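# Hang the rope-reel pole on the empty wall rack

## Task

Carry the pole holding the rope reel over to the wall rack that currently has no pole, and leave it resting fully seated in the notches of both brackets with the reel hanging motionless. Finish with the grippers released and the robot backed away. The robot must stay upright and level throughout: a fall or a lasting tilt means failure. The pole counts as placed only if it stays put without the robot supporting it.

## Robot and tools

Robot: an omnidirectional base with a column about 1.75 m high. A carriage slides up and down it (lift_m, 0 to 1 m) and carries two identical six-joint arms, each with a two-finger gripper. Arm bases sit about 0.57 m + lift_m above the floor; carriage parts hang about 0.15 m lower. A hand reaches 0.78 m from its shoulder but only about 0.38 m below its arm base. Hand: about 0.16 m long, 0.1 m wide, 0.14 m with fingers open. Parked arm: joints 1-6 = 0, 0.05, 0.05, 1.45, 0, 0; footprint then about 0.95 m wide by 0.7 m long. Wheel motors are weak (2 N m), so they trip contact_stop easily. Loose objects may occasionally be nudged by an outside push.

Frames: base frame has its origin on the floor below the base centre, x ahead, y to the left, z up. left_hand and right_hand give the point between each hand's finger pads in this frame; quat_wxyz rotates base axes into hand axes (hand z along the fingers, fingers open along hand y; a hand pointing up with joints 1, 5, 6 at 0 gives 1,0,0,0). The odometry frame is the base frame at scene start; base_odometry counts wheel rotation only, so slip looks like travel. Heading is left-positive, -3.142 to 3.142.

execute_actions: argument actions is a list holding one action or none (empty = just report state and images). An action may contain base, joints, or both; their motions start together. base holds exactly one relative command, an offset from where the base last reported itself: translate_m (metres, forward +, -2 to 2), strafe_m (metres, left +, -2 to 2) or rotate_rad (radians, counter-clockwise +, -6.3 to 6.3). joints is a dictionary of absolute targets keyed by name, each a single number: lift_m (m, 0 to 1); for each arm (left_ or right_ prefix) joint1_rad (-2.617 to 3.054, yaw about vertical, 0 forward, + left), joint2_rad (0 to 3.141, shoulder: 0 upper arm level backward, 1.57 vertical, 3.14 level forward), joint3_rad (0 to 3.141, elbow: 0 folded, 3.14 straight), joint4_rad (-1.57 to 1.57, wrist pitch, + lifts fingertips), joint5_rad (-1.57 to 1.57, wrist yaw, + swings fingertips to the RIGHT), joint6_rad (-2.094 to 2.094, roll about the finger axis, + clockwise viewed from the forearm), gripper_m (0 to 0.093 m pad gap). Done tolerances: lift 0.004, joint1 0.02, joint2/3 0.055, joint4 0.04, joint5/6 0.02, gripper 0.004. An action runs at most 15 s. Joints or base left out of an action may keep pushing toward earlier targets. Unknown keys or out-of-range values reject the call and nothing moves. cameras: list of carriage_camera, left_wrist_camera, right_wrist_camera or all; omitted/null/all gives every camera, [] gives none. The pictures line names images in order. If a result reports a stop, any remaining execute_actions, wait or finished_scene calls in that same reply are skipped.

wait: seconds, 0 to 10; commands nothing and returns state and images. zoom_image: camera plus region [x0, y0, x1, y1] in pixels of that camera's latest full image, origin top-left, at most 504 x 504. finished_scene: scene = the current scene's number; irreversible, reports success and gives the next task. Replying with no tool call ends everything.

Result lines: base_status and joint_status say how each motion ended. done (for the base: wheels turned the full amount, even with slip; a 1-2 mm move may fall short yet say done). off_target: at rest short of target, possibly still pushing. contact_stop or time_out: target dropped, holding where it stopped. joint command not followed (often with a cause line): a self-collision check blocked that arm's targets (gripper still acts); named joints show not_followed and may be retried each action until valid. Empty calls never show this line. on_its_own covers things not commanded; held at is the held target, not the position. ARM HIT means an arm struck the robot hard. motor_effort is percent of maximum, + toward higher joint values, bracket = peak in last action; readings carry fixed error (a few points plus up to half the value) and noise. Falling lift effort while lowering means a hand or load is resting on something. drive_wheels larger at rest than after free driving means the base is still pressing something. Joint torques are total drive outputs per arm joint, nonzero in free air, biased and noisy.

Contact: the base stops on wheel overload or when an arm joint is forced several degrees; arms are unwatched during turns and often when arm joints are commanded; the base can coast about 0.3 m after an arm touch. Stops may come late or never. Arms and grippers have no contact stop and spring to targets once freed. After a blocked drive, back off about 0.2 m the way you came (or turn back), again if still pressed; a retry may itself stop falsely once. Beware driving under a table edge that the column then hits; reversing into one can topple the robot.

Arms: hand readings drift, more at full reach. A level hand drops 10-17 cm under 1 kg; a straight arm may not lift 1 kg. A holding gripper usually reads off_target; pad force about 45-60 N. To untangle a blocked pair, move the blocked arm clear first, the other in a later action. Never let arms strike or squeeze each other hard. Tipping: worst with high carriage, extended arms, loads, pulling, or abrupt stops; about 1.5 kg per hand with both arms forward can tip it; only images reveal a lean. Heat: extended or loaded arms warm up; MOTOR HOT from 75 °C, a 10 s arm stop at 90 °C, arm goes limp at 100 °C; affected keys then say limit_stop_at_motor_heat; resend targets. Avoid drops, slips, slams and hard pushes.

Cameras: carriage_camera is fixed, facing forward about 20 degrees down; each wrist camera looks beyond its fingertips. Calibration (OpenCV pinhole+radial, 504x504): carriage K fx=fy=239.613, c=(251.284, 249.966), pos_world (0.172, 0.004, 1.260); left wrist fx=327.026, right wrist fx=340.079, with initial poses as listed in results. T_world_to_cam maps base frame to camera frame; small per-scene errors exist, larger for wrist cameras through joint errors.

Each tool is called in YAML: its name, and indented under it one key for each argument.

## Session

execute_actions:
  actions: []

Scene clock: 0.00 s.
Joint torques (N m, as the arm reports them, + toward a larger angle): no reading
base_odometry: x=+0.000 y=+0.000 heading=+0.000 (m, m, rad; odometry frame)
base_status: not commanded
joint_positions: lift_m=+0.300 left_joint1_rad=+0.004 left_joint2_rad=+0.051 left_joint3_rad=+0.045 left_joint4_rad=+1.397 left_joint5_rad=+0.006 left_joint6_rad=+0.046 left_gripper_m=+0.094 right_joint1_rad=-0.003 right_joint2_rad=+0.056 right_joint3_rad=+0.027 right_joint4_rad=+1.473 right_joint5_rad=+0.032 right_joint6_rad=+0.001 right_gripper_m=+0.094
joint_status: not commanded
motor_effort: lift_m=+23 drive_wheels=+2 (%)
left_hand: x=+0.3230 y=+0.3192 z=+1.2707 quat_wxyz=(+0.996, +0.005, +0.090, +0.024) (m; base frame)
right_hand: x=+0.3115 y=-0.3258 z=+1.2680 quat_wxyz=(+0.998, +0.016, +0.063, -0.002) (m; base frame)
pictures: carriage_camera, left_wrist_camera, right_wrist_camera
Images, in order (width x height): carriage_camera 504x504, left_wrist_camera 504x504, right_wrist_camera 504x504.

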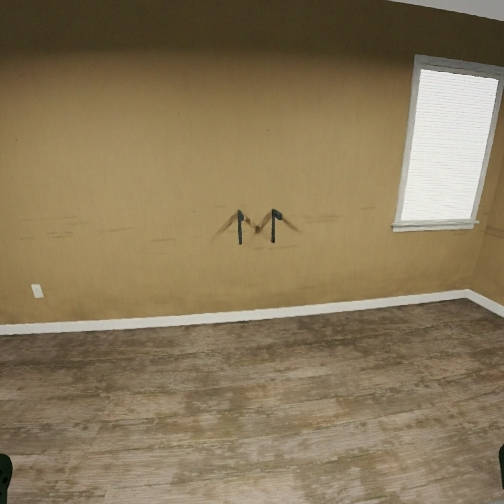

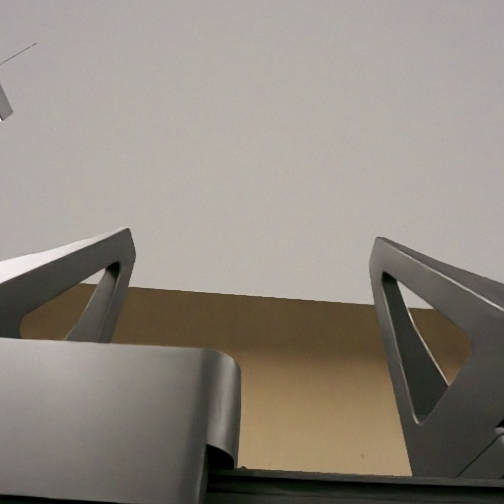

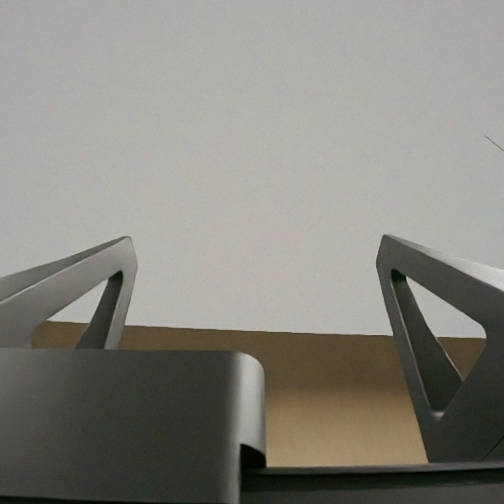

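zoom_image:
  camera: "carriage_camera"
  region: [190, 180, 330, 270]

execute_actions:
  actions:
    - {"base":{"rotate_rad":1.6}}
  cameras: ["carriage_camera"]

execute_actions:
  actions:
    - {"base":{"rotate_rad":1.6}}
  cameras: ["carriage_camera"]

Region (190, 180, 330, 270) of carriage_camera's 504x504 image, scaled by 3.600, with more detail than that image has; it fills the top 324 rows of this view, and the rest is white.

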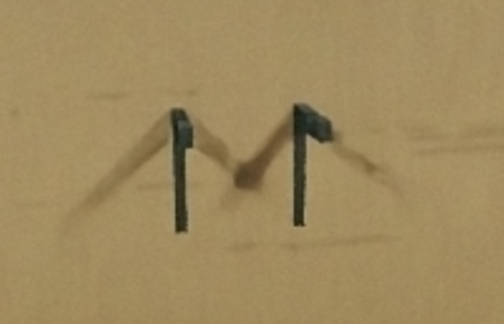

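Scene clock: 5.13 s.
Joint torques (N m, as the arm reports them, + toward a larger angle): left_arm=[-0.23  4.36  6.88 -0.04  0.04 -0.06] | right_arm=[-0.12  5.    6.76 -0.13  0.02 -0.04]
base_odometry: x=+0.000 y=+0.000 heading=+1.598 (m, m, rad; odometry frame)
base_status: done
joint_positions: lift_m=+0.300 left_joint1_rad=+0.004 left_joint2_rad=+0.051 left_joint3_rad=+0.045 left_joint4_rad=+1.394 left_joint5_rad=+0.006 left_joint6_rad=+0.046 left_gripper_m=+0.094 right_joint1_rad=-0.003 right_joint2_rad=+0.056 right_joint3_rad=+0.027 right_joint4_rad=+1.472 right_joint5_rad=+0.032 right_joint6_rad=+0.001 right_gripper_m=+0.094
joint_status: not commanded
motor_effort: lift_m=+23(23) drive_wheels=+16(38) (%)
left_hand: x=+0.3237 y=+0.3192 z=+1.2705 quat_wxyz=(+0.996, +0.005, +0.091, +0.024) (m; base frame)
right_hand: x=+0.3116 y=-0.3258 z=+1.2680 quat_wxyz=(+0.998, +0.016, +0.064, -0.002) (m; base frame)
pictures: carriage_camera
Images, in order (width x height): carriage_camera 504x504.

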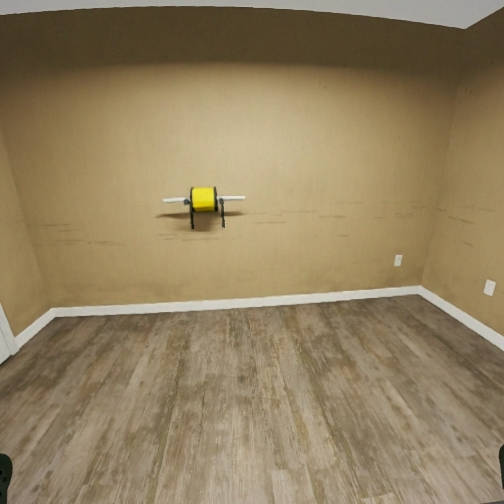

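Scene clock: 8.37 s.
Joint torques (N m, as the arm reports them, + toward a larger angle): left_arm=[-0.23  4.38  6.77 -0.03  0.03 -0.05] | right_arm=[-0.12  4.93  6.69 -0.1   0.02 -0.04]
base_odometry: x=+0.000 y=+0.000 heading=-3.087 (m, m, rad; odometry frame)
base_status: done
joint_positions: lift_m=+0.300 left_joint1_rad=+0.004 left_joint2_rad=+0.051 left_joint3_rad=+0.045 left_joint4_rad=+1.394 left_joint5_rad=+0.006 left_joint6_rad=+0.046 left_gripper_m=+0.094 right_joint1_rad=-0.003 right_joint2_rad=+0.056 right_joint3_rad=+0.027 right_joint4_rad=+1.471 right_joint5_rad=+0.032 right_joint6_rad=+0.001 right_gripper_m=+0.094
joint_status: not commanded
motor_effort: lift_m=+23(23) drive_wheels=+15(32) (%)
left_hand: x=+0.3237 y=+0.3192 z=+1.2705 quat_wxyz=(+0.996, +0.005, +0.091, +0.024) (m; base frame)
right_hand: x=+0.3118 y=-0.3258 z=+1.2680 quat_wxyz=(+0.998, +0.016, +0.064, -0.002) (m; base frame)
pictures: carriage_camera
camera_calibration (this result's frames):
carriage_camera: T_world_to_cam=[[-0.00989463, -0.999942, 0.00415995, 0.000415376], [-0.305521, -0.000938071, -0.952185, 1.25228], [0.952134, -0.0106925, -0.305494, 0.220993], [0, 0, 0, 1]] pos_world=[0.172188, 0.00395304, 1.25991]
Images, in order (width x height): carriage_camera 504x504.

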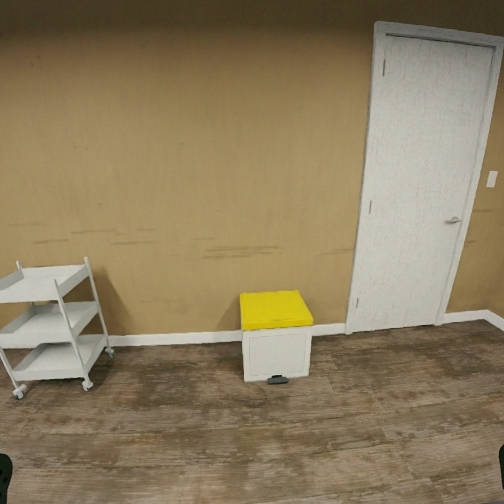

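execute_actions:
  actions:
    - {"base":{"rotate_rad":-1.465}}
  cameras: []

execute_actions:
  actions:
    - {"base":{"translate_m":1.1},"joints":{"left_joint6_rad":1.57,"right_joint6_rad":-1.57}}
  cameras: ["carriage_camera"]

zoom_image:
  camera: "carriage_camera"
  region: [90, 150, 370, 350]

Scene clock: 15.23 s.
Joint torques (N m, as the arm reports them, + toward a larger angle): left_arm=[-0.22  4.28  6.66 -0.03  0.05 -0.06] | right_arm=[-0.12  4.92  6.66 -0.09  0.02 -0.03]
base_odometry: x=+0.000 y=+0.000 heading=+1.733 (m, m, rad; odometry frame)
base_status: done
joint_positions: lift_m=+0.300 left_joint1_rad=+0.004 left_joint2_rad=+0.051 left_joint3_rad=+0.045 left_joint4_rad=+1.392 left_joint5_rad=+0.006 left_joint6_rad=+0.046 left_gripper_m=+0.094 right_joint1_rad=-0.003 right_joint2_rad=+0.056 right_joint3_rad=+0.027 right_joint4_rad=+1.471 right_joint5_rad=+0.032 right_joint6_rad=+0.001 right_gripper_m=+0.094
joint_status: not commanded
motor_effort: lift_m=+23(23) drive_wheels=+16(37) (%)
left_hand: x=+0.3241 y=+0.3192 z=+1.2705 quat_wxyz=(+0.995, +0.005, +0.092, +0.024) (m; base frame)
right_hand: x=+0.3119 y=-0.3258 z=+1.2679 quat_wxyz=(+0.998, +0.016, +0.064, -0.002) (m; base frame)
pictures: none
No camera images: the call's "cameras" was empty. Leave "cameras" out to get every camera's image.

Scene clock: 19.83 s.
Joint torques (N m, as the arm reports them, + toward a larger angle): left_arm=[-0.23  4.24  6.7  -0.04 -0.02 -0.01] | right_arm=[-0.12  4.77  6.77  0.02  0.1  -0.1 ]
base_odometry: x=-0.176 y=+1.086 heading=+1.732 (m, m, rad; odometry frame)
base_status: done
joint_positions: lift_m=+0.300 left_joint1_rad=+0.004 left_joint2_rad=+0.051 left_joint3_rad=+0.045 left_joint4_rad=+1.396 left_joint5_rad=+0.006 left_joint6_rad=+1.565 left_gripper_m=+0.094 right_joint1_rad=-0.003 right_joint2_rad=+0.056 right_joint3_rad=+0.027 right_joint4_rad=+1.471 right_joint5_rad=+0.032 right_joint6_rad=-1.562 right_gripper_m=+0.094
joint_status: all done
motor_effort: lift_m=+23(23) drive_wheels=-12(44) (%)
left_hand: x=+0.3233 y=+0.3192 z=+1.2706 quat_wxyz=(+0.705, +0.066, +0.062, +0.703) (m; base frame)
right_hand: x=+0.3119 y=-0.3258 z=+1.2679 quat_wxyz=(+0.707, -0.034, +0.057, -0.704) (m; base frame)
pictures: carriage_camera
Images, in order (width x height): carriage_camera 504x504.

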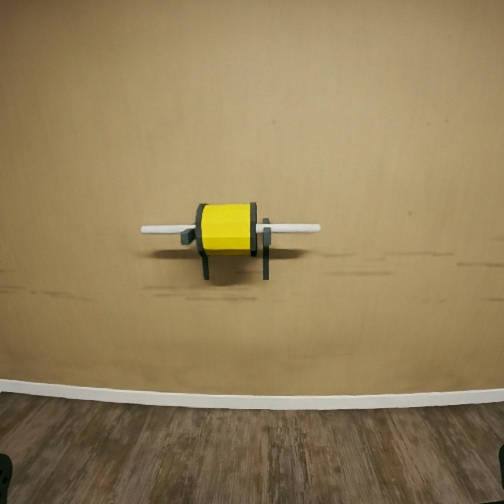

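Region (90, 150, 370, 350) of carriage_camera's 504x504 image, scaled by 1.800, with more detail than that image has; it fills the top 360 rows of this view, and the rest is white.

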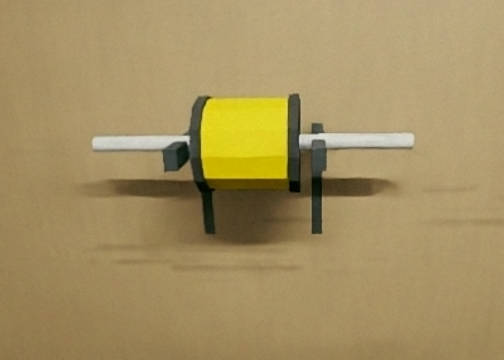

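execute_actions:
  actions:
    - {"base":{"strafe_m":0.068},"joints":{"left_joint6_rad":-1.57,"right_joint6_rad":1.57,"left_joint4_rad":0.7,"right_joint4_rad":0.7,"left_joint1_rad":-0.3,"right_joint1_rad":0.3,"right_joint5_rad":0,"lift_m":0.1}}

Scene clock: 29.03 s.
Joint torques (N m, as the arm reports them, + toward a larger angle): left_arm=[-0.53  3.04  8.15  1.37  0.09 -0.05] | right_arm=[ 0.37  3.21  8.23  1.85 -0.07 -0.01]
base_odometry: x=-0.243 y=+1.076 heading=+1.731 (m, m, rad; odometry frame)
base_status: done
joint_positions: lift_m=+0.100 left_joint1_rad=-0.296 left_joint2_rad=+0.051 left_joint3_rad=+0.045 left_joint4_rad=+0.687 left_joint5_rad=+0.006 left_joint6_rad=-1.565 left_gripper_m=+0.094 right_joint1_rad=+0.294 right_joint2_rad=+0.056 right_joint3_rad=+0.027 right_joint4_rad=+0.699 right_joint5_rad=+0.005 right_joint6_rad=+1.562 right_gripper_m=+0.094
joint_status: all done
motor_effort: lift_m=+23(24) drive_wheels=-6(33) (%)
left_hand: x=+0.4613 y=+0.2630 z=+0.9832 quat_wxyz=(+0.538, -0.253, +0.348, -0.725) (m; base frame)
right_hand: x=+0.4648 y=-0.2642 z=+0.9766 quat_wxyz=(+0.541, +0.260, +0.349, +0.720) (m; base frame)
pictures: carriage_camera, left_wrist_camera, right_wrist_camera
camera_calibration (this result's frames):
carriage_camera: T_world_to_cam=[[-0.00989463, -0.999942, 0.00415995, 0.00124892], [-0.305521, -0.000938071, -0.952185, 1.06149], [0.952134, -0.0106925, -0.305494, 0.15978], [0, 0, 0, 1]] pos_world=[0.172188, 0.00395304, 1.05954]
left_wrist_camera: T_world_to_cam=[[-0.554143, 0.191446, 0.810107, -0.588464], [-0.70753, -0.621039, -0.337212, 0.821812], [0.43855, -0.760039, 0.479598, -0.353974], [0, 0, 0, 1]] pos_world=[0.410599, 0.354002, 0.923609]
right_wrist_camera: T_world_to_cam=[[0.587323, 0.183217, -0.788342, 0.542893], [-0.672728, 0.652063, -0.349645, 0.830226], [0.449987, 0.735694, 0.506227, -0.388865], [0, 0, 0, 1]] pos_world=[0.414647, -0.354741, 0.915123]
Images, in order (width x height): carriage_camera 504x504, left_wrist_camera 504x504, right_wrist_camera 504x504.

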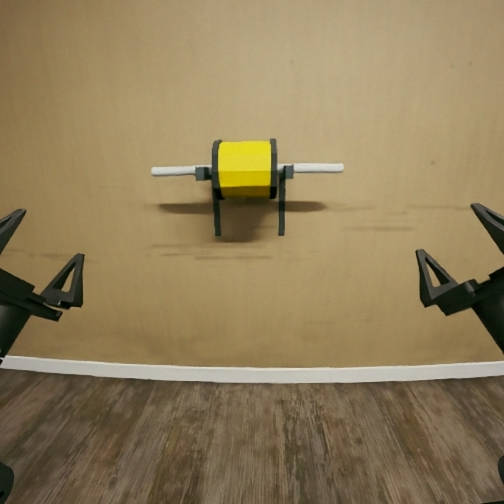

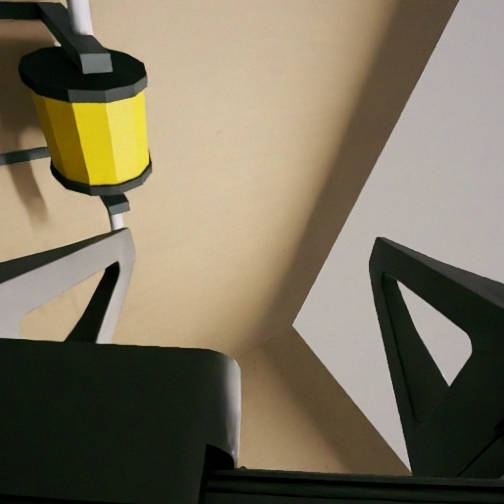

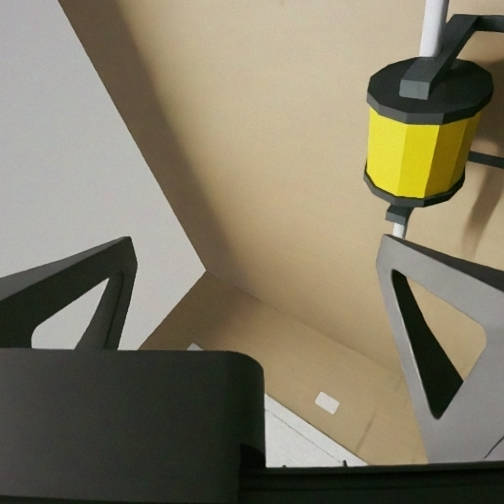

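execute_actions:
  actions:
    - {"base":{"translate_m":0.4},"joints":{"left_joint6_rad":-1.345,"right_joint6_rad":1.345,"left_joint1_rad":-0.355,"right_joint1_rad":0.355,"lift_m":0.165}}

Scene clock: 35.13 s.
Joint torques (N m, as the arm reports them, + toward a larger angle): left_arm=[-0.57  2.89  8.21  1.27  0.08  0.07] | right_arm=[ 0.38  3.29  8.18  1.72 -0.05 -0.15]
base_odometry: x=-0.307 y=+1.470 heading=+1.732 (m, m, rad; odometry frame)
base_status: done
joint_positions: lift_m=+0.165 left_joint1_rad=-0.350 left_joint2_rad=+0.051 left_joint3_rad=+0.045 left_joint4_rad=+0.695 left_joint5_rad=+0.006 left_joint6_rad=-1.350 left_gripper_m=+0.094 right_joint1_rad=+0.349 right_joint2_rad=+0.056 right_joint3_rad=+0.027 right_joint4_rad=+0.708 right_joint5_rad=+0.003 right_joint6_rad=+1.352 right_gripper_m=+0.094
joint_status: all done
motor_effort: lift_m=+23(28) drive_wheels=-8(33) (%)
left_hand: x=+0.4568 y=+0.2535 z=+1.0497 quat_wxyz=(+0.596, -0.202, +0.376, -0.680) (m; base frame)
right_hand: x=+0.4602 y=-0.2541 z=+1.0433 quat_wxyz=(+0.596, +0.209, +0.378, +0.678) (m; base frame)
pictures: carriage_camera, left_wrist_camera, right_wrist_camera
camera_calibration (this result's frames):
carriage_camera: T_world_to_cam=[[-0.00989463, -0.999942, 0.00415995, 0.000978226], [-0.305521, -0.000938071, -0.952185, 1.12345], [0.952134, -0.0106925, -0.305494, 0.179659], [0, 0, 0, 1]] pos_world=[0.172188, 0.00395304, 1.12461]
left_wrist_camera: T_world_to_cam=[[-0.611939, 0.0189342, 0.790678, -0.552491], [-0.631831, -0.613033, -0.474321, 0.942509], [0.475731, -0.789831, 0.387102, -0.303453], [0, 0, 0, 1]] pos_world=[0.401778, 0.348574, 1.00136]
right_wrist_camera: T_world_to_cam=[[0.641021, 0.0169514, -0.767336, 0.507483], [-0.599648, 0.635095, -0.486906, 0.949084], [0.479077, 0.772248, 0.417274, -0.33923], [0, 0, 0, 1]] pos_world=[0.406327, -0.349391, 0.993077]
Images, in order (width x height): carriage_camera 504x504, left_wrist_camera 504x504, right_wrist_camera 504x504.

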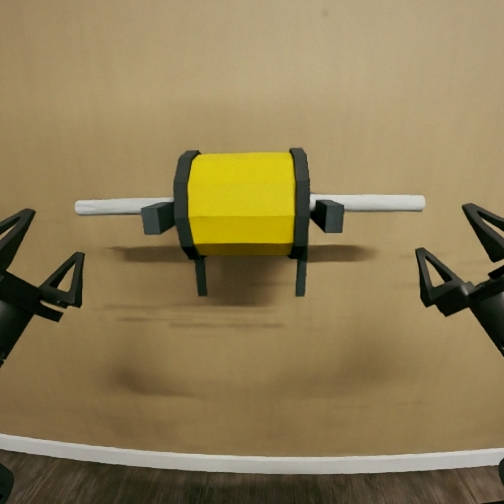

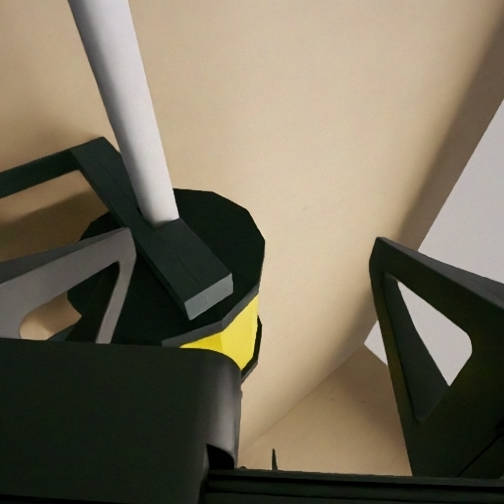

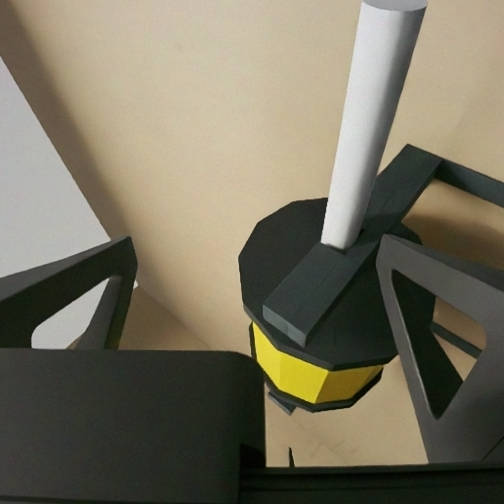

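execute_actions:
  actions:
    - {"base":{"translate_m":0.1},"joints":{"lift_m":0.18}}

Scene clock: 38.23 s.
Joint torques (N m, as the arm reports them, + toward a larger angle): left_arm=[-0.57  3.06  8.45  1.34  0.07  0.07] | right_arm=[ 0.39  3.23  8.2   1.71 -0.04 -0.15]
base_odometry: x=-0.324 y=+1.569 heading=+1.733 (m, m, rad; odometry frame)
base_status: done
joint_positions: lift_m=+0.180 left_joint1_rad=-0.350 left_joint2_rad=+0.051 left_joint3_rad=+0.045 left_joint4_rad=+0.695 left_joint5_rad=+0.006 left_joint6_rad=-1.350 left_gripper_m=+0.094 right_joint1_rad=+0.349 right_joint2_rad=+0.056 right_joint3_rad=+0.027 right_joint4_rad=+0.708 right_joint5_rad=+0.003 right_joint6_rad=+1.352 right_gripper_m=+0.094
joint_status: all done
motor_effort: lift_m=+22(27) drive_wheels=-12(36) (%)
left_hand: x=+0.4568 y=+0.2535 z=+1.0647 quat_wxyz=(+0.596, -0.202, +0.376, -0.680) (m; base frame)
right_hand: x=+0.4600 y=-0.2541 z=+1.0584 quat_wxyz=(+0.595, +0.208, +0.377, +0.678) (m; base frame)
pictures: carriage_camera, left_wrist_camera, right_wrist_camera
camera_calibration (this result's frames):
carriage_camera: T_world_to_cam=[[-0.00989463, -0.999942, 0.00415995, 0.000915806], [-0.305521, -0.000938071, -0.952185, 1.13774], [0.952134, -0.0106925, -0.305494, 0.184243], [0, 0, 0, 1]] pos_world=[0.172188, 0.00395304, 1.13962]
left_wrist_camera: T_world_to_cam=[[-0.612, 0.0189344, 0.790631, -0.56429], [-0.631972, -0.612739, -0.474513, 0.949769], [0.475466, -0.790059, 0.386962, -0.308971], [0, 0, 0, 1]] pos_world=[0.401787, 0.348539, 1.01638]
right_wrist_camera: T_world_to_cam=[[0.641686, 0.017187, -0.766775, 0.518366], [-0.599595, 0.634646, -0.487555, 0.956864], [0.478251, 0.772611, 0.417549, -0.345361], [0, 0, 0, 1]] pos_world=[0.406272, -0.34935, 1.0082]
Images, in order (width x height): carriage_camera 504x504, left_wrist_camera 504x504, right_wrist_camera 504x504.

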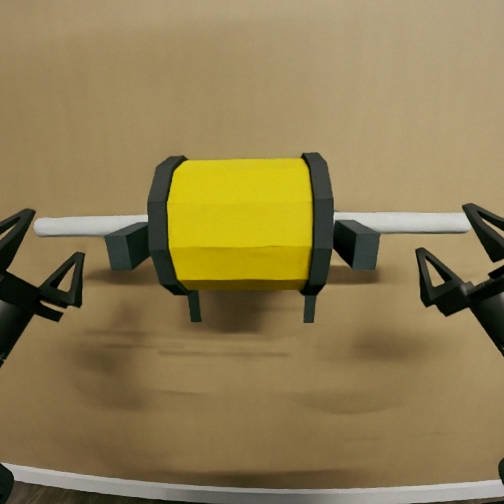

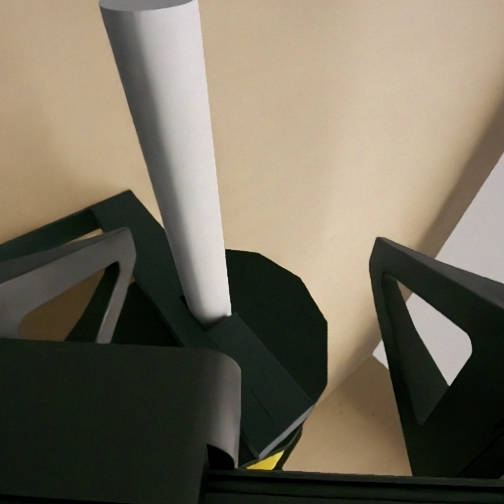

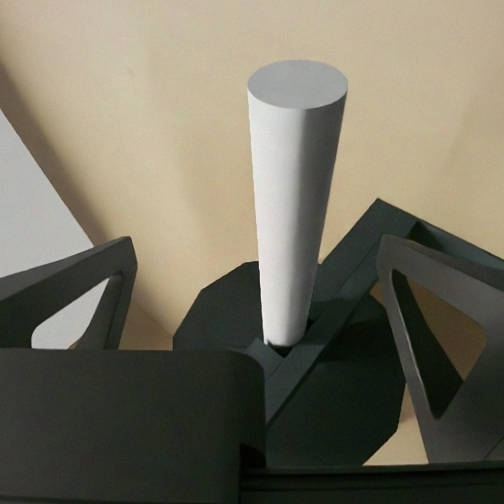

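execute_actions:
  actions:
    - {"base":{"translate_m":0.05},"joints":{"lift_m":0.202,"left_joint4_rad":0.63}}

Scene clock: 40.93 s.
Joint torques (N m, as the arm reports them, + toward a larger angle): left_arm=[-0.55  2.98  8.25  1.39  0.07  0.08] | right_arm=[ 0.37  3.27  8.18  1.73 -0.03 -0.15]
base_odometry: x=-0.332 y=+1.619 heading=+1.734 (m, m, rad; odometry frame)
base_status: done
joint_positions: lift_m=+0.202 left_joint1_rad=-0.350 left_joint2_rad=+0.051 left_joint3_rad=+0.045 left_joint4_rad=+0.627 left_joint5_rad=+0.006 left_joint6_rad=-1.350 left_gripper_m=+0.094 right_joint1_rad=+0.349 right_joint2_rad=+0.056 right_joint3_rad=+0.027 right_joint4_rad=+0.709 right_joint5_rad=+0.002 right_joint6_rad=+1.352 right_gripper_m=+0.094
joint_status: all done
motor_effort: lift_m=+22(26) drive_wheels=-8(40) (%)
left_hand: x=+0.4664 y=+0.2499 z=+1.0735 quat_wxyz=(+0.586, -0.217, +0.403, -0.669) (m; base frame)
right_hand: x=+0.4599 y=-0.2540 z=+1.0805 quat_wxyz=(+0.596, +0.208, +0.377, +0.678) (m; base frame)
pictures: carriage_camera, left_wrist_camera, right_wrist_camera
camera_calibration (this result's frames):
carriage_camera: T_world_to_cam=[[-0.00989463, -0.999942, 0.00415995, 0.000824129], [-0.305521, -0.000938071, -0.952185, 1.15872], [0.952134, -0.0106925, -0.305494, 0.190975], [0, 0, 0, 1]] pos_world=[0.172188, 0.00395304, 1.16165]
left_wrist_camera: T_world_to_cam=[[-0.560052, -0.0000298247, 0.828457, -0.625337], [-0.661546, -0.601942, -0.447239, 0.939645], [0.498697, -0.79854, 0.337099, -0.27487], [0, 0, 0, 1]] pos_world=[0.408473, 0.346098, 1.03097]
right_wrist_camera: T_world_to_cam=[[0.6421, 0.0169368, -0.766434, 0.534747], [-0.599367, 0.63443, -0.488116, 0.968019], [0.477981, 0.772795, 0.417519, -0.354385], [0, 0, 0, 1]] pos_world=[0.406227, -0.34933, 1.03032]
Images, in order (width x height): carriage_camera 504x504, left_wrist_camera 504x504, right_wrist_camera 504x504.

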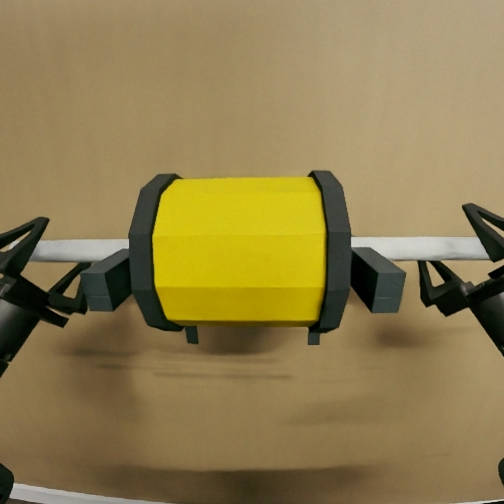

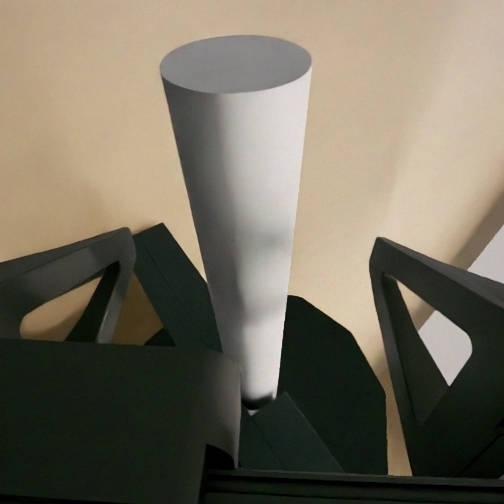

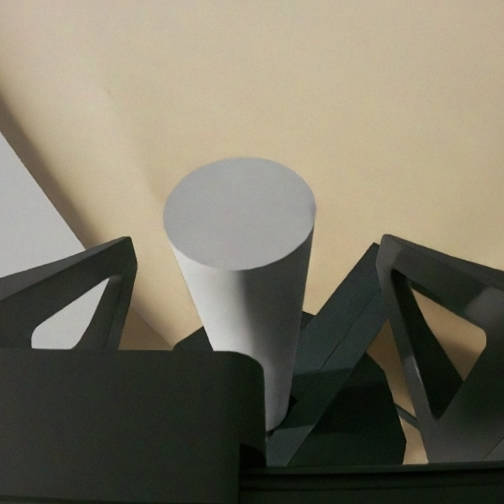

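execute_actions:
  actions:
    - {"base":{"rotate_rad":-0.03}}
  cameras: []

execute_actions:
  actions:
    - {"base":{"strafe_m":0.022}}
  cameras: []

execute_actions:
  actions:
    - {"base":{"translate_m":0.02},"joints":{"lift_m":0.215,"left_joint4_rad":0.67}}

Scene clock: 47.00 s.
Joint torques (N m, as the arm reports them, + toward a larger angle): left_arm=[-0.55  2.75  8.18  1.38  0.1   0.08] | right_arm=[ 0.36  3.24  8.21  1.72 -0.03 -0.15]
base_odometry: x=-0.332 y=+1.619 heading=+1.705 (m, m, rad; odometry frame)
base_status: done
joint_positions: lift_m=+0.202 left_joint1_rad=-0.350 left_joint2_rad=+0.051 left_joint3_rad=+0.045 left_joint4_rad=+0.625 left_joint5_rad=+0.006 left_joint6_rad=-1.350 left_gripper_m=+0.094 right_joint1_rad=+0.349 right_joint2_rad=+0.056 right_joint3_rad=+0.027 right_joint4_rad=+0.708 right_joint5_rad=+0.002 right_joint6_rad=+1.352 right_gripper_m=+0.094
joint_status: not commanded
motor_effort: lift_m=+22(22) drive_wheels=-9(11) (%)
left_hand: x=+0.4667 y=+0.2499 z=+1.0731 quat_wxyz=(+0.586, -0.217, +0.403, -0.669) (m; base frame)
right_hand: x=+0.4601 y=-0.2540 z=+1.0803 quat_wxyz=(+0.595, +0.208, +0.378, +0.678) (m; base frame)
pictures: none
No camera images: the call's "cameras" was empty. Leave "cameras" out to get every camera's image.

Scene clock: 48.13 s.
Joint torques (N m, as the arm reports them, + toward a larger angle): left_arm=[-0.58  3.09  8.28  1.4   0.08  0.08] | right_arm=[ 0.38  3.29  8.2   1.71 -0.03 -0.15]
base_odometry: x=-0.354 y=+1.616 heading=+1.704 (m, m, rad; odometry frame)
base_status: done
joint_positions: lift_m=+0.202 left_joint1_rad=-0.350 left_joint2_rad=+0.051 left_joint3_rad=+0.045 left_joint4_rad=+0.624 left_joint5_rad=+0.006 left_joint6_rad=-1.350 left_gripper_m=+0.094 right_joint1_rad=+0.349 right_joint2_rad=+0.056 right_joint3_rad=+0.027 right_joint4_rad=+0.707 right_joint5_rad=+0.002 right_joint6_rad=+1.352 right_gripper_m=+0.094
joint_status: not commanded
motor_effort: lift_m=+22(22) drive_wheels=+2(17) (%)
left_hand: x=+0.4668 y=+0.2498 z=+1.0729 quat_wxyz=(+0.585, -0.218, +0.404, -0.669) (m; base frame)
right_hand: x=+0.4601 y=-0.2539 z=+1.0802 quat_wxyz=(+0.595, +0.208, +0.378, +0.678) (m; base frame)
pictures: none
No camera images: the call's "cameras" was empty. Leave "cameras" out to get every camera's image.

Scene clock: 49.03 s.
Joint torques (N m, as the arm reports them, + toward a larger angle): left_arm=[-0.54  3.08  8.15  1.35  0.1   0.07] | right_arm=[ 0.42  3.27  8.22  1.53 -0.03 -0.11]
base_odometry: x=-0.357 y=+1.635 heading=+1.705 (m, m, rad; odometry frame)
base_status: done
joint_positions: lift_m=+0.215 left_joint1_rad=-0.350 left_joint2_rad=+0.051 left_joint3_rad=+0.045 left_joint4_rad=+0.661 left_joint5_rad=+0.003 left_joint6_rad=-1.350 left_gripper_m=+0.094 right_joint1_rad=+0.349 right_joint2_rad=+0.056 right_joint3_rad=+0.027 right_joint4_rad=+0.721 right_joint5_rad=+0.001 right_joint6_rad=+1.348 right_gripper_m=+0.094
joint_status: all done
motor_effort: lift_m=+23(28) drive_wheels=+7(34) (%)
left_hand: x=+0.4618 y=+0.2522 z=+1.0932 quat_wxyz=(+0.592, -0.211, +0.389, -0.674) (m; base frame)
right_hand: x=+0.4580 y=-0.2546 z=+1.0958 quat_wxyz=(+0.599, +0.204, +0.373, +0.679) (m; base frame)
pictures: carriage_camera, left_wrist_camera, right_wrist_camera
camera_calibration (this result's frames):
carriage_camera: T_world_to_cam=[[-0.00989463, -0.999942, 0.00415995, 0.000770618], [-0.305521, -0.000938071, -0.952185, 1.17097], [0.952134, -0.0106925, -0.305494, 0.194905], [0, 0, 0, 1]] pos_world=[0.172188, 0.00395304, 1.17452]
left_wrist_camera: T_world_to_cam=[[-0.586359, 0.00935127, 0.809997, -0.614285], [-0.645361, -0.609739, -0.460139, 0.955366], [0.489584, -0.792547, 0.363561, -0.303673], [0, 0, 0, 1]] pos_world=[0.405038, 0.347593, 1.04757]
right_wrist_camera: T_world_to_cam=[[0.652038, 0.0165754, -0.758005, 0.533783], [-0.591817, 0.636047, -0.495174, 0.979369], [0.473919, 0.771472, 0.424537, -0.365596], [0, 0, 0, 1]] pos_world=[0.404823, -0.349726, 1.04478]
Images, in order (width x height): carriage_camera 504x504, left_wrist_camera 504x504, right_wrist_camera 504x504.

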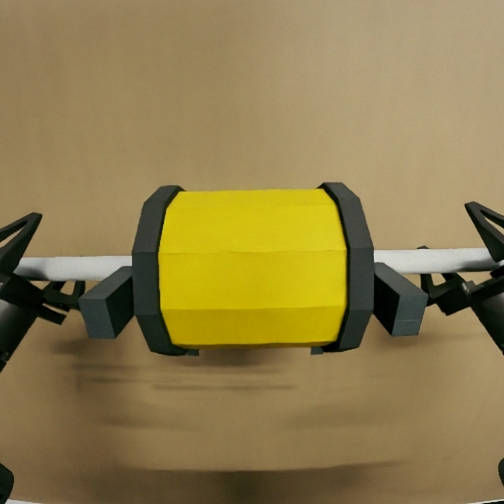

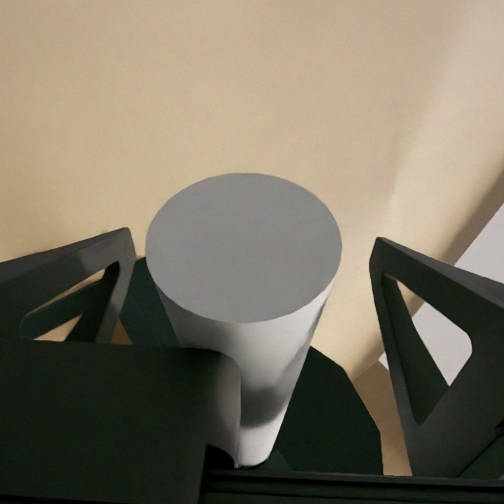

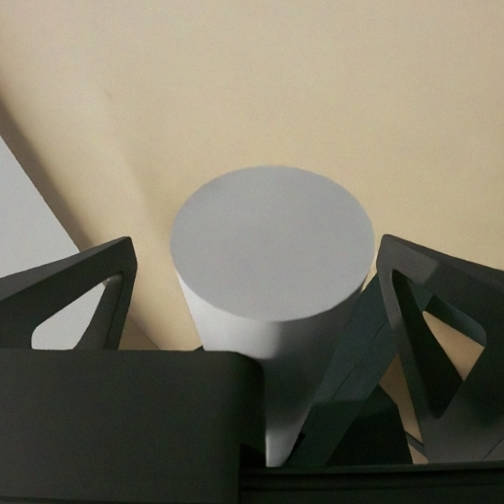

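Right palm is touching; close.

execute_actions:
  actions:
    - {"base":{"translate_m":-0.006},"joints":{"left_gripper_m":0,"right_gripper_m":0,"lift_m":0.208}}
  cameras: []

execute_actions:
  actions:
    - {"joints":{"lift_m":0.3}}

Scene clock: 51.67 s.
Joint torques (N m, as the arm reports them, + toward a larger angle): left_arm=[-0.53  2.93  7.94  1.3   0.08  0.06] | right_arm=[ 0.38  3.23  8.16  1.7  -0.03 -0.05]
base_odometry: x=-0.356 y=+1.630 heading=+1.705 (m, m, rad; odometry frame)
base_status: done
joint_positions: lift_m=+0.208 left_joint1_rad=-0.350 left_joint2_rad=+0.053 left_joint3_rad=+0.048 left_joint4_rad=+0.670 left_joint5_rad=+0.005 left_joint6_rad=-1.350 left_gripper_m=+0.026 right_joint1_rad=+0.349 right_joint2_rad=+0.056 right_joint3_rad=+0.027 right_joint4_rad=+0.708 right_joint5_rad=+0.002 right_joint6_rad=+1.341 right_gripper_m=+0.026
joint_status: left_gripper_m off_target (ended at +0.026, target +0.000); right_gripper_m off_target (ended at +0.026, target +0.000); the others done
motor_effort: lift_m=+22(25) drive_wheels=-1(35) (%)
left_hand: x=+0.4601 y=+0.2525 z=+1.0892 quat_wxyz=(+0.593, -0.208, +0.385, -0.676) (m; base frame)
right_hand: x=+0.4600 y=-0.2539 z=+1.0865 quat_wxyz=(+0.599, +0.206, +0.379, +0.675) (m; base frame)
pictures: none
No camera images: the call's "cameras" was empty. Leave "cameras" out to get every camera's image.

Scene clock: 52.80 s.
Joint torques (N m, as the arm reports them, + toward a larger angle): left_arm=[-0.54  2.79  9.8   2.68  0.49  0.61] | right_arm=[ 0.37  2.99 10.39  3.32 -0.51 -0.29]
base_odometry: x=-0.356 y=+1.630 heading=+1.705 (m, m, rad; odometry frame)
base_status: not commanded
joint_positions: lift_m=+0.300 left_joint1_rad=-0.350 left_joint2_rad=+0.052 left_joint3_rad=+0.026 left_joint4_rad=+0.528 left_joint5_rad=-0.044 left_joint6_rad=-1.394 left_gripper_m=+0.026 right_joint1_rad=+0.349 right_joint2_rad=+0.055 right_joint3_rad=+0.001 right_joint4_rad=+0.592 right_joint5_rad=+0.051 right_joint6_rad=+1.367 right_gripper_m=+0.026
joint_status: all done
motor_effort: lift_m=+25(32) drive_wheels=-4(14) (%)
left_hand: x=+0.4847 y=+0.2525 z=+1.1420 quat_wxyz=(+0.562, -0.270, +0.431, -0.652) (m; base frame)
right_hand: x=+0.4824 y=-0.2547 z=+1.1434 quat_wxyz=(+0.578, +0.260, +0.420, +0.650) (m; base frame)
pictures: carriage_camera, left_wrist_camera, right_wrist_camera
camera_calibration (this result's frames):
carriage_camera: T_world_to_cam=[[-0.00989463, -0.999942, 0.00415995, 0.000417626], [-0.305521, -0.000938071, -0.952185, 1.25177], [0.952134, -0.0106925, -0.305494, 0.220828], [0, 0, 0, 1]] pos_world=[0.172188, 0.00395304, 1.25937]
left_wrist_camera: T_world_to_cam=[[-0.446586, 0.00798442, 0.894705, -0.804526], [-0.702054, -0.623048, -0.344865, 0.891978], [0.554691, -0.782143, 0.28385, -0.275553], [0, 0, 0, 1]] pos_world=[0.419773, 0.346647, 1.10564]
right_wrist_camera: T_world_to_cam=[[0.523485, -0.00926958, -0.851984, 0.716842], [-0.644957, 0.64911, -0.403344, 0.941422], [0.55677, 0.760638, 0.333821, -0.336291], [0, 0, 0, 1]] pos_world=[0.419158, -0.348646, 1.10272]
Images, in order (width x height): carriage_camera 504x504, left_wrist_camera 504x504, right_wrist_camera 504x504.

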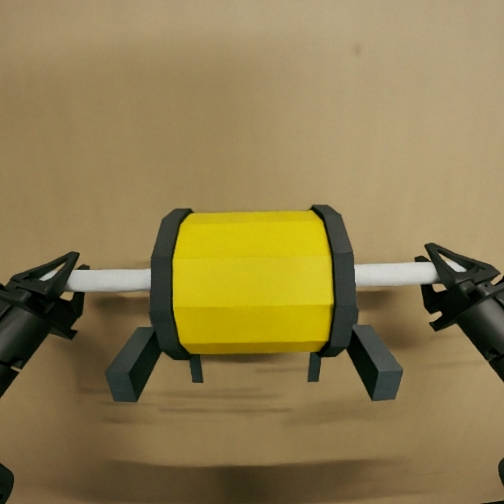

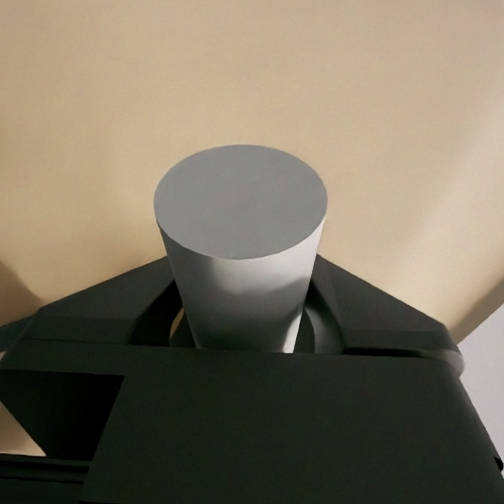

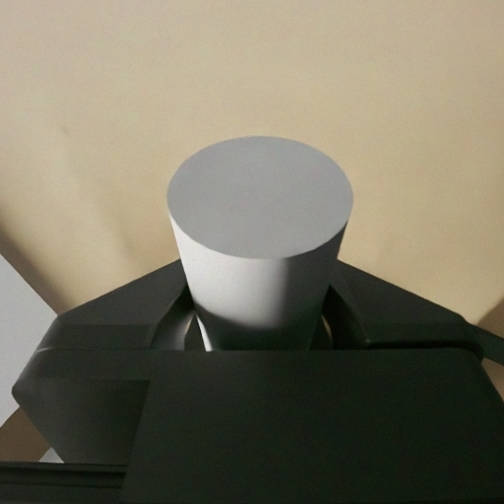

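execute_actions:
  actions:
    - {"base":{"translate_m":-2.0}}
  cameras: []

execute_actions:
  actions:
    - {"base":{"rotate_rad":-1.571},"joints":{"lift_m":0.1}}
  cameras: ["carriage_camera"]

execute_actions:
  actions:
    - {"base":{"translate_m":1.1},"joints":{"lift_m":0.0}}
  cameras: ["carriage_camera"]

Scene clock: 62.70 s.
Joint torques (N m, as the arm reports them, + toward a larger angle): left_arm=[-0.55  2.72 10.04  2.82  0.54  0.69] | right_arm=[ 0.39  2.94 10.42  3.46 -0.53 -0.32]
base_odometry: x=-0.089 y=-0.353 heading=+1.705 (m, m, rad; odometry frame)
base_status: done
joint_positions: lift_m=+0.300 left_joint1_rad=-0.350 left_joint2_rad=+0.052 left_joint3_rad=+0.026 left_joint4_rad=+0.519 left_joint5_rad=-0.047 left_joint6_rad=-1.397 left_gripper_m=+0.026 right_joint1_rad=+0.349 right_joint2_rad=+0.055 right_joint3_rad=+0.001 right_joint4_rad=+0.583 right_joint5_rad=+0.054 right_joint6_rad=+1.370 right_gripper_m=+0.026
joint_status: not commanded
motor_effort: lift_m=+25(25) drive_wheels=-7(44) (%)
left_hand: x=+0.4859 y=+0.2525 z=+1.1399 quat_wxyz=(+0.560, -0.274, +0.434, -0.650) (m; base frame)
right_hand: x=+0.4837 y=-0.2548 z=+1.1414 quat_wxyz=(+0.576, +0.263, +0.423, +0.648) (m; base frame)
pictures: none
No camera images: the call's "cameras" was empty. Leave "cameras" out to get every camera's image.

Scene clock: 65.80 s.
Joint torques (N m, as the arm reports them, + toward a larger angle): left_arm=[-0.52  2.73 11.25  2.94  0.56  0.81] | right_arm=[ 0.37  2.9  11.09  3.73 -0.61 -0.38]
base_odometry: x=-0.088 y=-0.352 heading=+0.136 (m, m, rad; odometry frame)
base_status: done
joint_positions: lift_m=+0.100 left_joint1_rad=-0.350 left_joint2_rad=+0.052 left_joint3_rad=+0.010 left_joint4_rad=+0.507 left_joint5_rad=-0.053 left_joint6_rad=-1.408 left_gripper_m=+0.026 right_joint1_rad=+0.349 right_joint2_rad=+0.055 right_joint3_rad=-0.008 right_joint4_rad=+0.564 right_joint5_rad=+0.065 right_joint6_rad=+1.377 right_gripper_m=+0.026
joint_status: all done
motor_effort: lift_m=+26(28) drive_wheels=+14(38) (%)
left_hand: x=+0.4900 y=+0.2521 z=+0.9296 quat_wxyz=(+0.553, -0.284, +0.442, -0.647) (m; base frame)
right_hand: x=+0.4878 y=-0.2553 z=+0.9330 quat_wxyz=(+0.572, +0.275, +0.430, +0.643) (m; base frame)
pictures: carriage_camera
camera_calibration (this result's frames):
carriage_camera: T_world_to_cam=[[-0.00989463, -0.999942, 0.00415995, 0.00125017], [-0.305521, -0.000938071, -0.952185, 1.0612], [0.952134, -0.0106925, -0.305494, 0.159688], [0, 0, 0, 1]] pos_world=[0.172188, 0.00395304, 1.05924]
Images, in order (width x height): carriage_camera 504x504.

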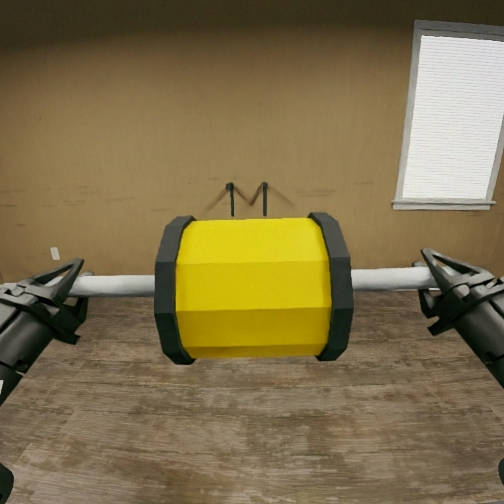

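Scene clock: 70.30 s.
Joint torques (N m, as the arm reports them, + toward a larger angle): left_arm=[-0.56  2.72 11.28  2.92  0.59  0.79] | right_arm=[ 0.37  2.96 11.08  3.63 -0.65 -0.35]
base_odometry: x=+1.002 y=-0.205 heading=+0.135 (m, m, rad; odometry frame)
base_status: done
joint_positions: lift_m=+0.000 left_joint1_rad=-0.350 left_joint2_rad=+0.052 left_joint3_rad=+0.010 left_joint4_rad=+0.514 left_joint5_rad=-0.052 left_joint6_rad=-1.407 left_gripper_m=+0.026 right_joint1_rad=+0.349 right_joint2_rad=+0.055 right_joint3_rad=-0.008 right_joint4_rad=+0.571 right_joint5_rad=+0.062 right_joint6_rad=+1.374 right_gripper_m=+0.026
joint_status: all done
motor_effort: lift_m=+23(26) drive_wheels=-12(44) (%)
left_hand: x=+0.4892 y=+0.2522 z=+0.8318 quat_wxyz=(+0.555, -0.282, +0.440, -0.648) (m; base frame)
right_hand: x=+0.4869 y=-0.2552 z=+0.8352 quat_wxyz=(+0.573, +0.272, +0.428, +0.644) (m; base frame)
pictures: carriage_camera
camera_calibration (this result's frames):
carriage_camera: T_world_to_cam=[[-0.00989463, -0.999942, 0.00415995, 0.00166338], [-0.305521, -0.000938071, -0.952185, 0.96662], [0.952134, -0.0106925, -0.305494, 0.129343], [0, 0, 0, 1]] pos_world=[0.172188, 0.00395304, 0.959907]
Images, in order (width x height): carriage_camera 504x504.

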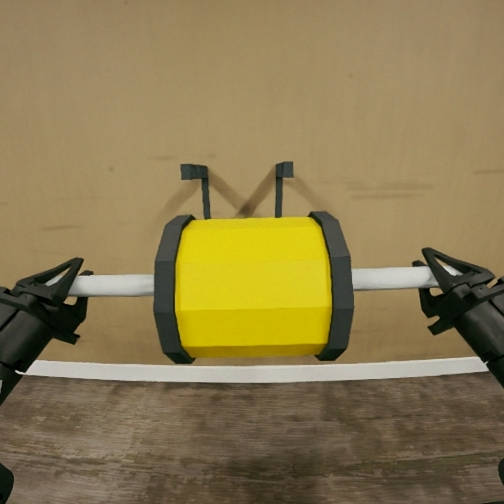

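execute_actions:
  actions:
    - {"base":{"strafe_m":0.042},"joints":{"lift_m":0.21}}
  cameras: []

execute_actions:
  actions:
    - {"base":{"translate_m":0.27}}
  cameras: ["carriage_camera"]

Scene clock: 79.67 s.
Joint torques (N m, as the arm reports them, + toward a larger angle): left_arm=[-0.55  2.6  11.26  2.77  0.61  0.73] | right_arm=[ 0.34  2.9  11.1   3.46 -0.57 -0.38]
base_odometry: x=+0.996 y=-0.164 heading=+0.134 (m, m, rad; odometry frame)
base_status: done
joint_positions: lift_m=+0.210 left_joint1_rad=-0.350 left_joint2_rad=+0.052 left_joint3_rad=+0.010 left_joint4_rad=+0.529 left_joint5_rad=-0.049 left_joint6_rad=-1.401 left_gripper_m=+0.026 right_joint1_rad=+0.349 right_joint2_rad=+0.055 right_joint3_rad=-0.008 right_joint4_rad=+0.584 right_joint5_rad=+0.058 right_joint6_rad=+1.373 right_gripper_m=+0.026
joint_status: all done
motor_effort: lift_m=+25(31) drive_wheels=+1(34) (%)
left_hand: x=+0.4875 y=+0.2523 z=+1.0445 quat_wxyz=(+0.558, -0.277, +0.436, -0.650) (m; base frame)
right_hand: x=+0.4852 y=-0.2550 z=+1.0475 quat_wxyz=(+0.575, +0.267, +0.424, +0.647) (m; base frame)
pictures: none
No camera images: the call's "cameras" was empty. Leave "cameras" out to get every camera's image.

Scene clock: 82.03 s.
Joint torques (N m, as the arm reports them, + toward a larger angle): left_arm=[-0.56  2.63 11.22  2.84  0.58  0.73] | right_arm=[ 0.37  2.93 10.91  3.57 -0.59 -0.35]
base_odometry: x=+1.264 y=-0.127 heading=+0.135 (m, m, rad; odometry frame)
base_status: done
joint_positions: lift_m=+0.210 left_joint1_rad=-0.350 left_joint2_rad=+0.052 left_joint3_rad=+0.010 left_joint4_rad=+0.522 left_joint5_rad=-0.050 left_joint6_rad=-1.403 left_gripper_m=+0.026 right_joint1_rad=+0.349 right_joint2_rad=+0.055 right_joint3_rad=-0.008 right_joint4_rad=+0.578 right_joint5_rad=+0.060 right_joint6_rad=+1.373 right_gripper_m=+0.026
joint_status: not commanded
motor_effort: lift_m=+25(25) drive_wheels=-11(34) (%)
left_hand: x=+0.4883 y=+0.2522 z=+1.0431 quat_wxyz=(+0.557, -0.279, +0.437, -0.649) (m; base frame)
right_hand: x=+0.4860 y=-0.2550 z=+1.0461 quat_wxyz=(+0.574, +0.269, +0.426, +0.645) (m; base frame)
pictures: carriage_camera
camera_calibration (this result's frames):
carriage_camera: T_world_to_cam=[[-0.00989463, -0.999942, 0.00415995, 0.000791929], [-0.305521, -0.000938071, -0.952185, 1.16609], [0.952134, -0.0106925, -0.305494, 0.19334], [0, 0, 0, 1]] pos_world=[0.172188, 0.00395304, 1.16939]
Images, in order (width x height): carriage_camera 504x504.

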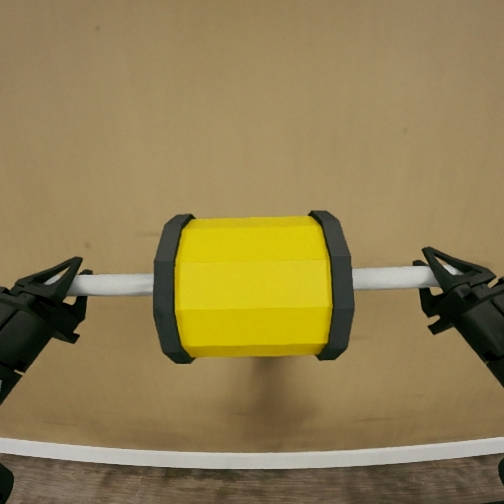

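Hidden; go over the top for safety.

execute_actions:
  actions:
    - {"joints":{"lift_m":0.29}}
  cameras: []

execute_actions:
  actions:
    - {"base":{"translate_m":0.15}}
  cameras: ["carriage_camera"]

Scene clock: 85.17 s.
Joint torques (N m, as the arm reports them, + toward a larger angle): left_arm=[-0.57  2.66 11.23  2.73  0.55  0.67] | right_arm=[ 0.39  3.   11.09  3.46 -0.57 -0.36]
base_odometry: x=+1.264 y=-0.127 heading=+0.135 (m, m, rad; odometry frame)
base_status: not commanded
joint_positions: lift_m=+0.290 left_joint1_rad=-0.350 left_joint2_rad=+0.052 left_joint3_rad=+0.010 left_joint4_rad=+0.529 left_joint5_rad=-0.049 left_joint6_rad=-1.401 left_gripper_m=+0.026 right_joint1_rad=+0.349 right_joint2_rad=+0.055 right_joint3_rad=-0.008 right_joint4_rad=+0.584 right_joint5_rad=+0.058 right_joint6_rad=+1.374 right_gripper_m=+0.026
joint_status: all done
motor_effort: lift_m=+25(29) drive_wheels=-9(9) (%)
left_hand: x=+0.4875 y=+0.2523 z=+1.1246 quat_wxyz=(+0.558, -0.277, +0.435, -0.650) (m; base frame)
right_hand: x=+0.4851 y=-0.2549 z=+1.1276 quat_wxyz=(+0.575, +0.267, +0.424, +0.647) (m; base frame)
pictures: none
No camera images: the call's "cameras" was empty. Leave "cameras" out to get every camera's image.

Scene clock: 87.00 s.
Joint torques (N m, as the arm reports them, + toward a larger angle): left_arm=[-0.53  2.89 11.05  2.82  0.57  0.72] | right_arm=[ 0.35  2.9  11.12  3.53 -0.6  -0.35]
base_odometry: x=+1.413 y=-0.107 heading=+0.136 (m, m, rad; odometry frame)
base_status: done
joint_positions: lift_m=+0.290 left_joint1_rad=-0.350 left_joint2_rad=+0.052 left_joint3_rad=+0.010 left_joint4_rad=+0.522 left_joint5_rad=-0.050 left_joint6_rad=-1.403 left_gripper_m=+0.026 right_joint1_rad=+0.349 right_joint2_rad=+0.055 right_joint3_rad=-0.008 right_joint4_rad=+0.578 right_joint5_rad=+0.060 right_joint6_rad=+1.374 right_gripper_m=+0.026
joint_status: not commanded
motor_effort: lift_m=+25(25) drive_wheels=-9(42) (%)
left_hand: x=+0.4883 y=+0.2522 z=+1.1231 quat_wxyz=(+0.557, -0.279, +0.437, -0.649) (m; base frame)
right_hand: x=+0.4860 y=-0.2550 z=+1.1261 quat_wxyz=(+0.574, +0.269, +0.426, +0.645) (m; base frame)
pictures: carriage_camera
camera_calibration (this result's frames):
carriage_camera: T_world_to_cam=[[-0.00989463, -0.999942, 0.00415995, 0.000459127], [-0.305521, -0.000938071, -0.952185, 1.24227], [0.952134, -0.0106925, -0.305494, 0.21778], [0, 0, 0, 1]] pos_world=[0.172188, 0.00395304, 1.2494]
Images, in order (width x height): carriage_camera 504x504.

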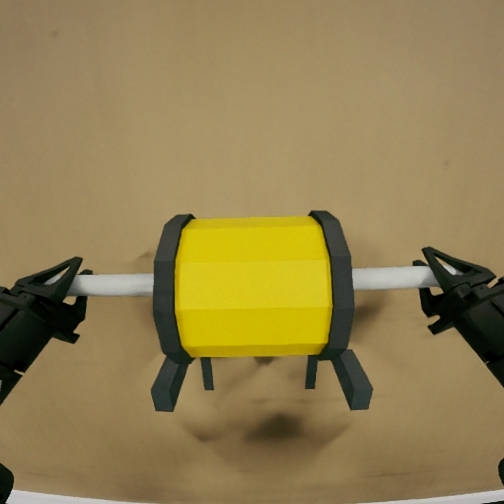

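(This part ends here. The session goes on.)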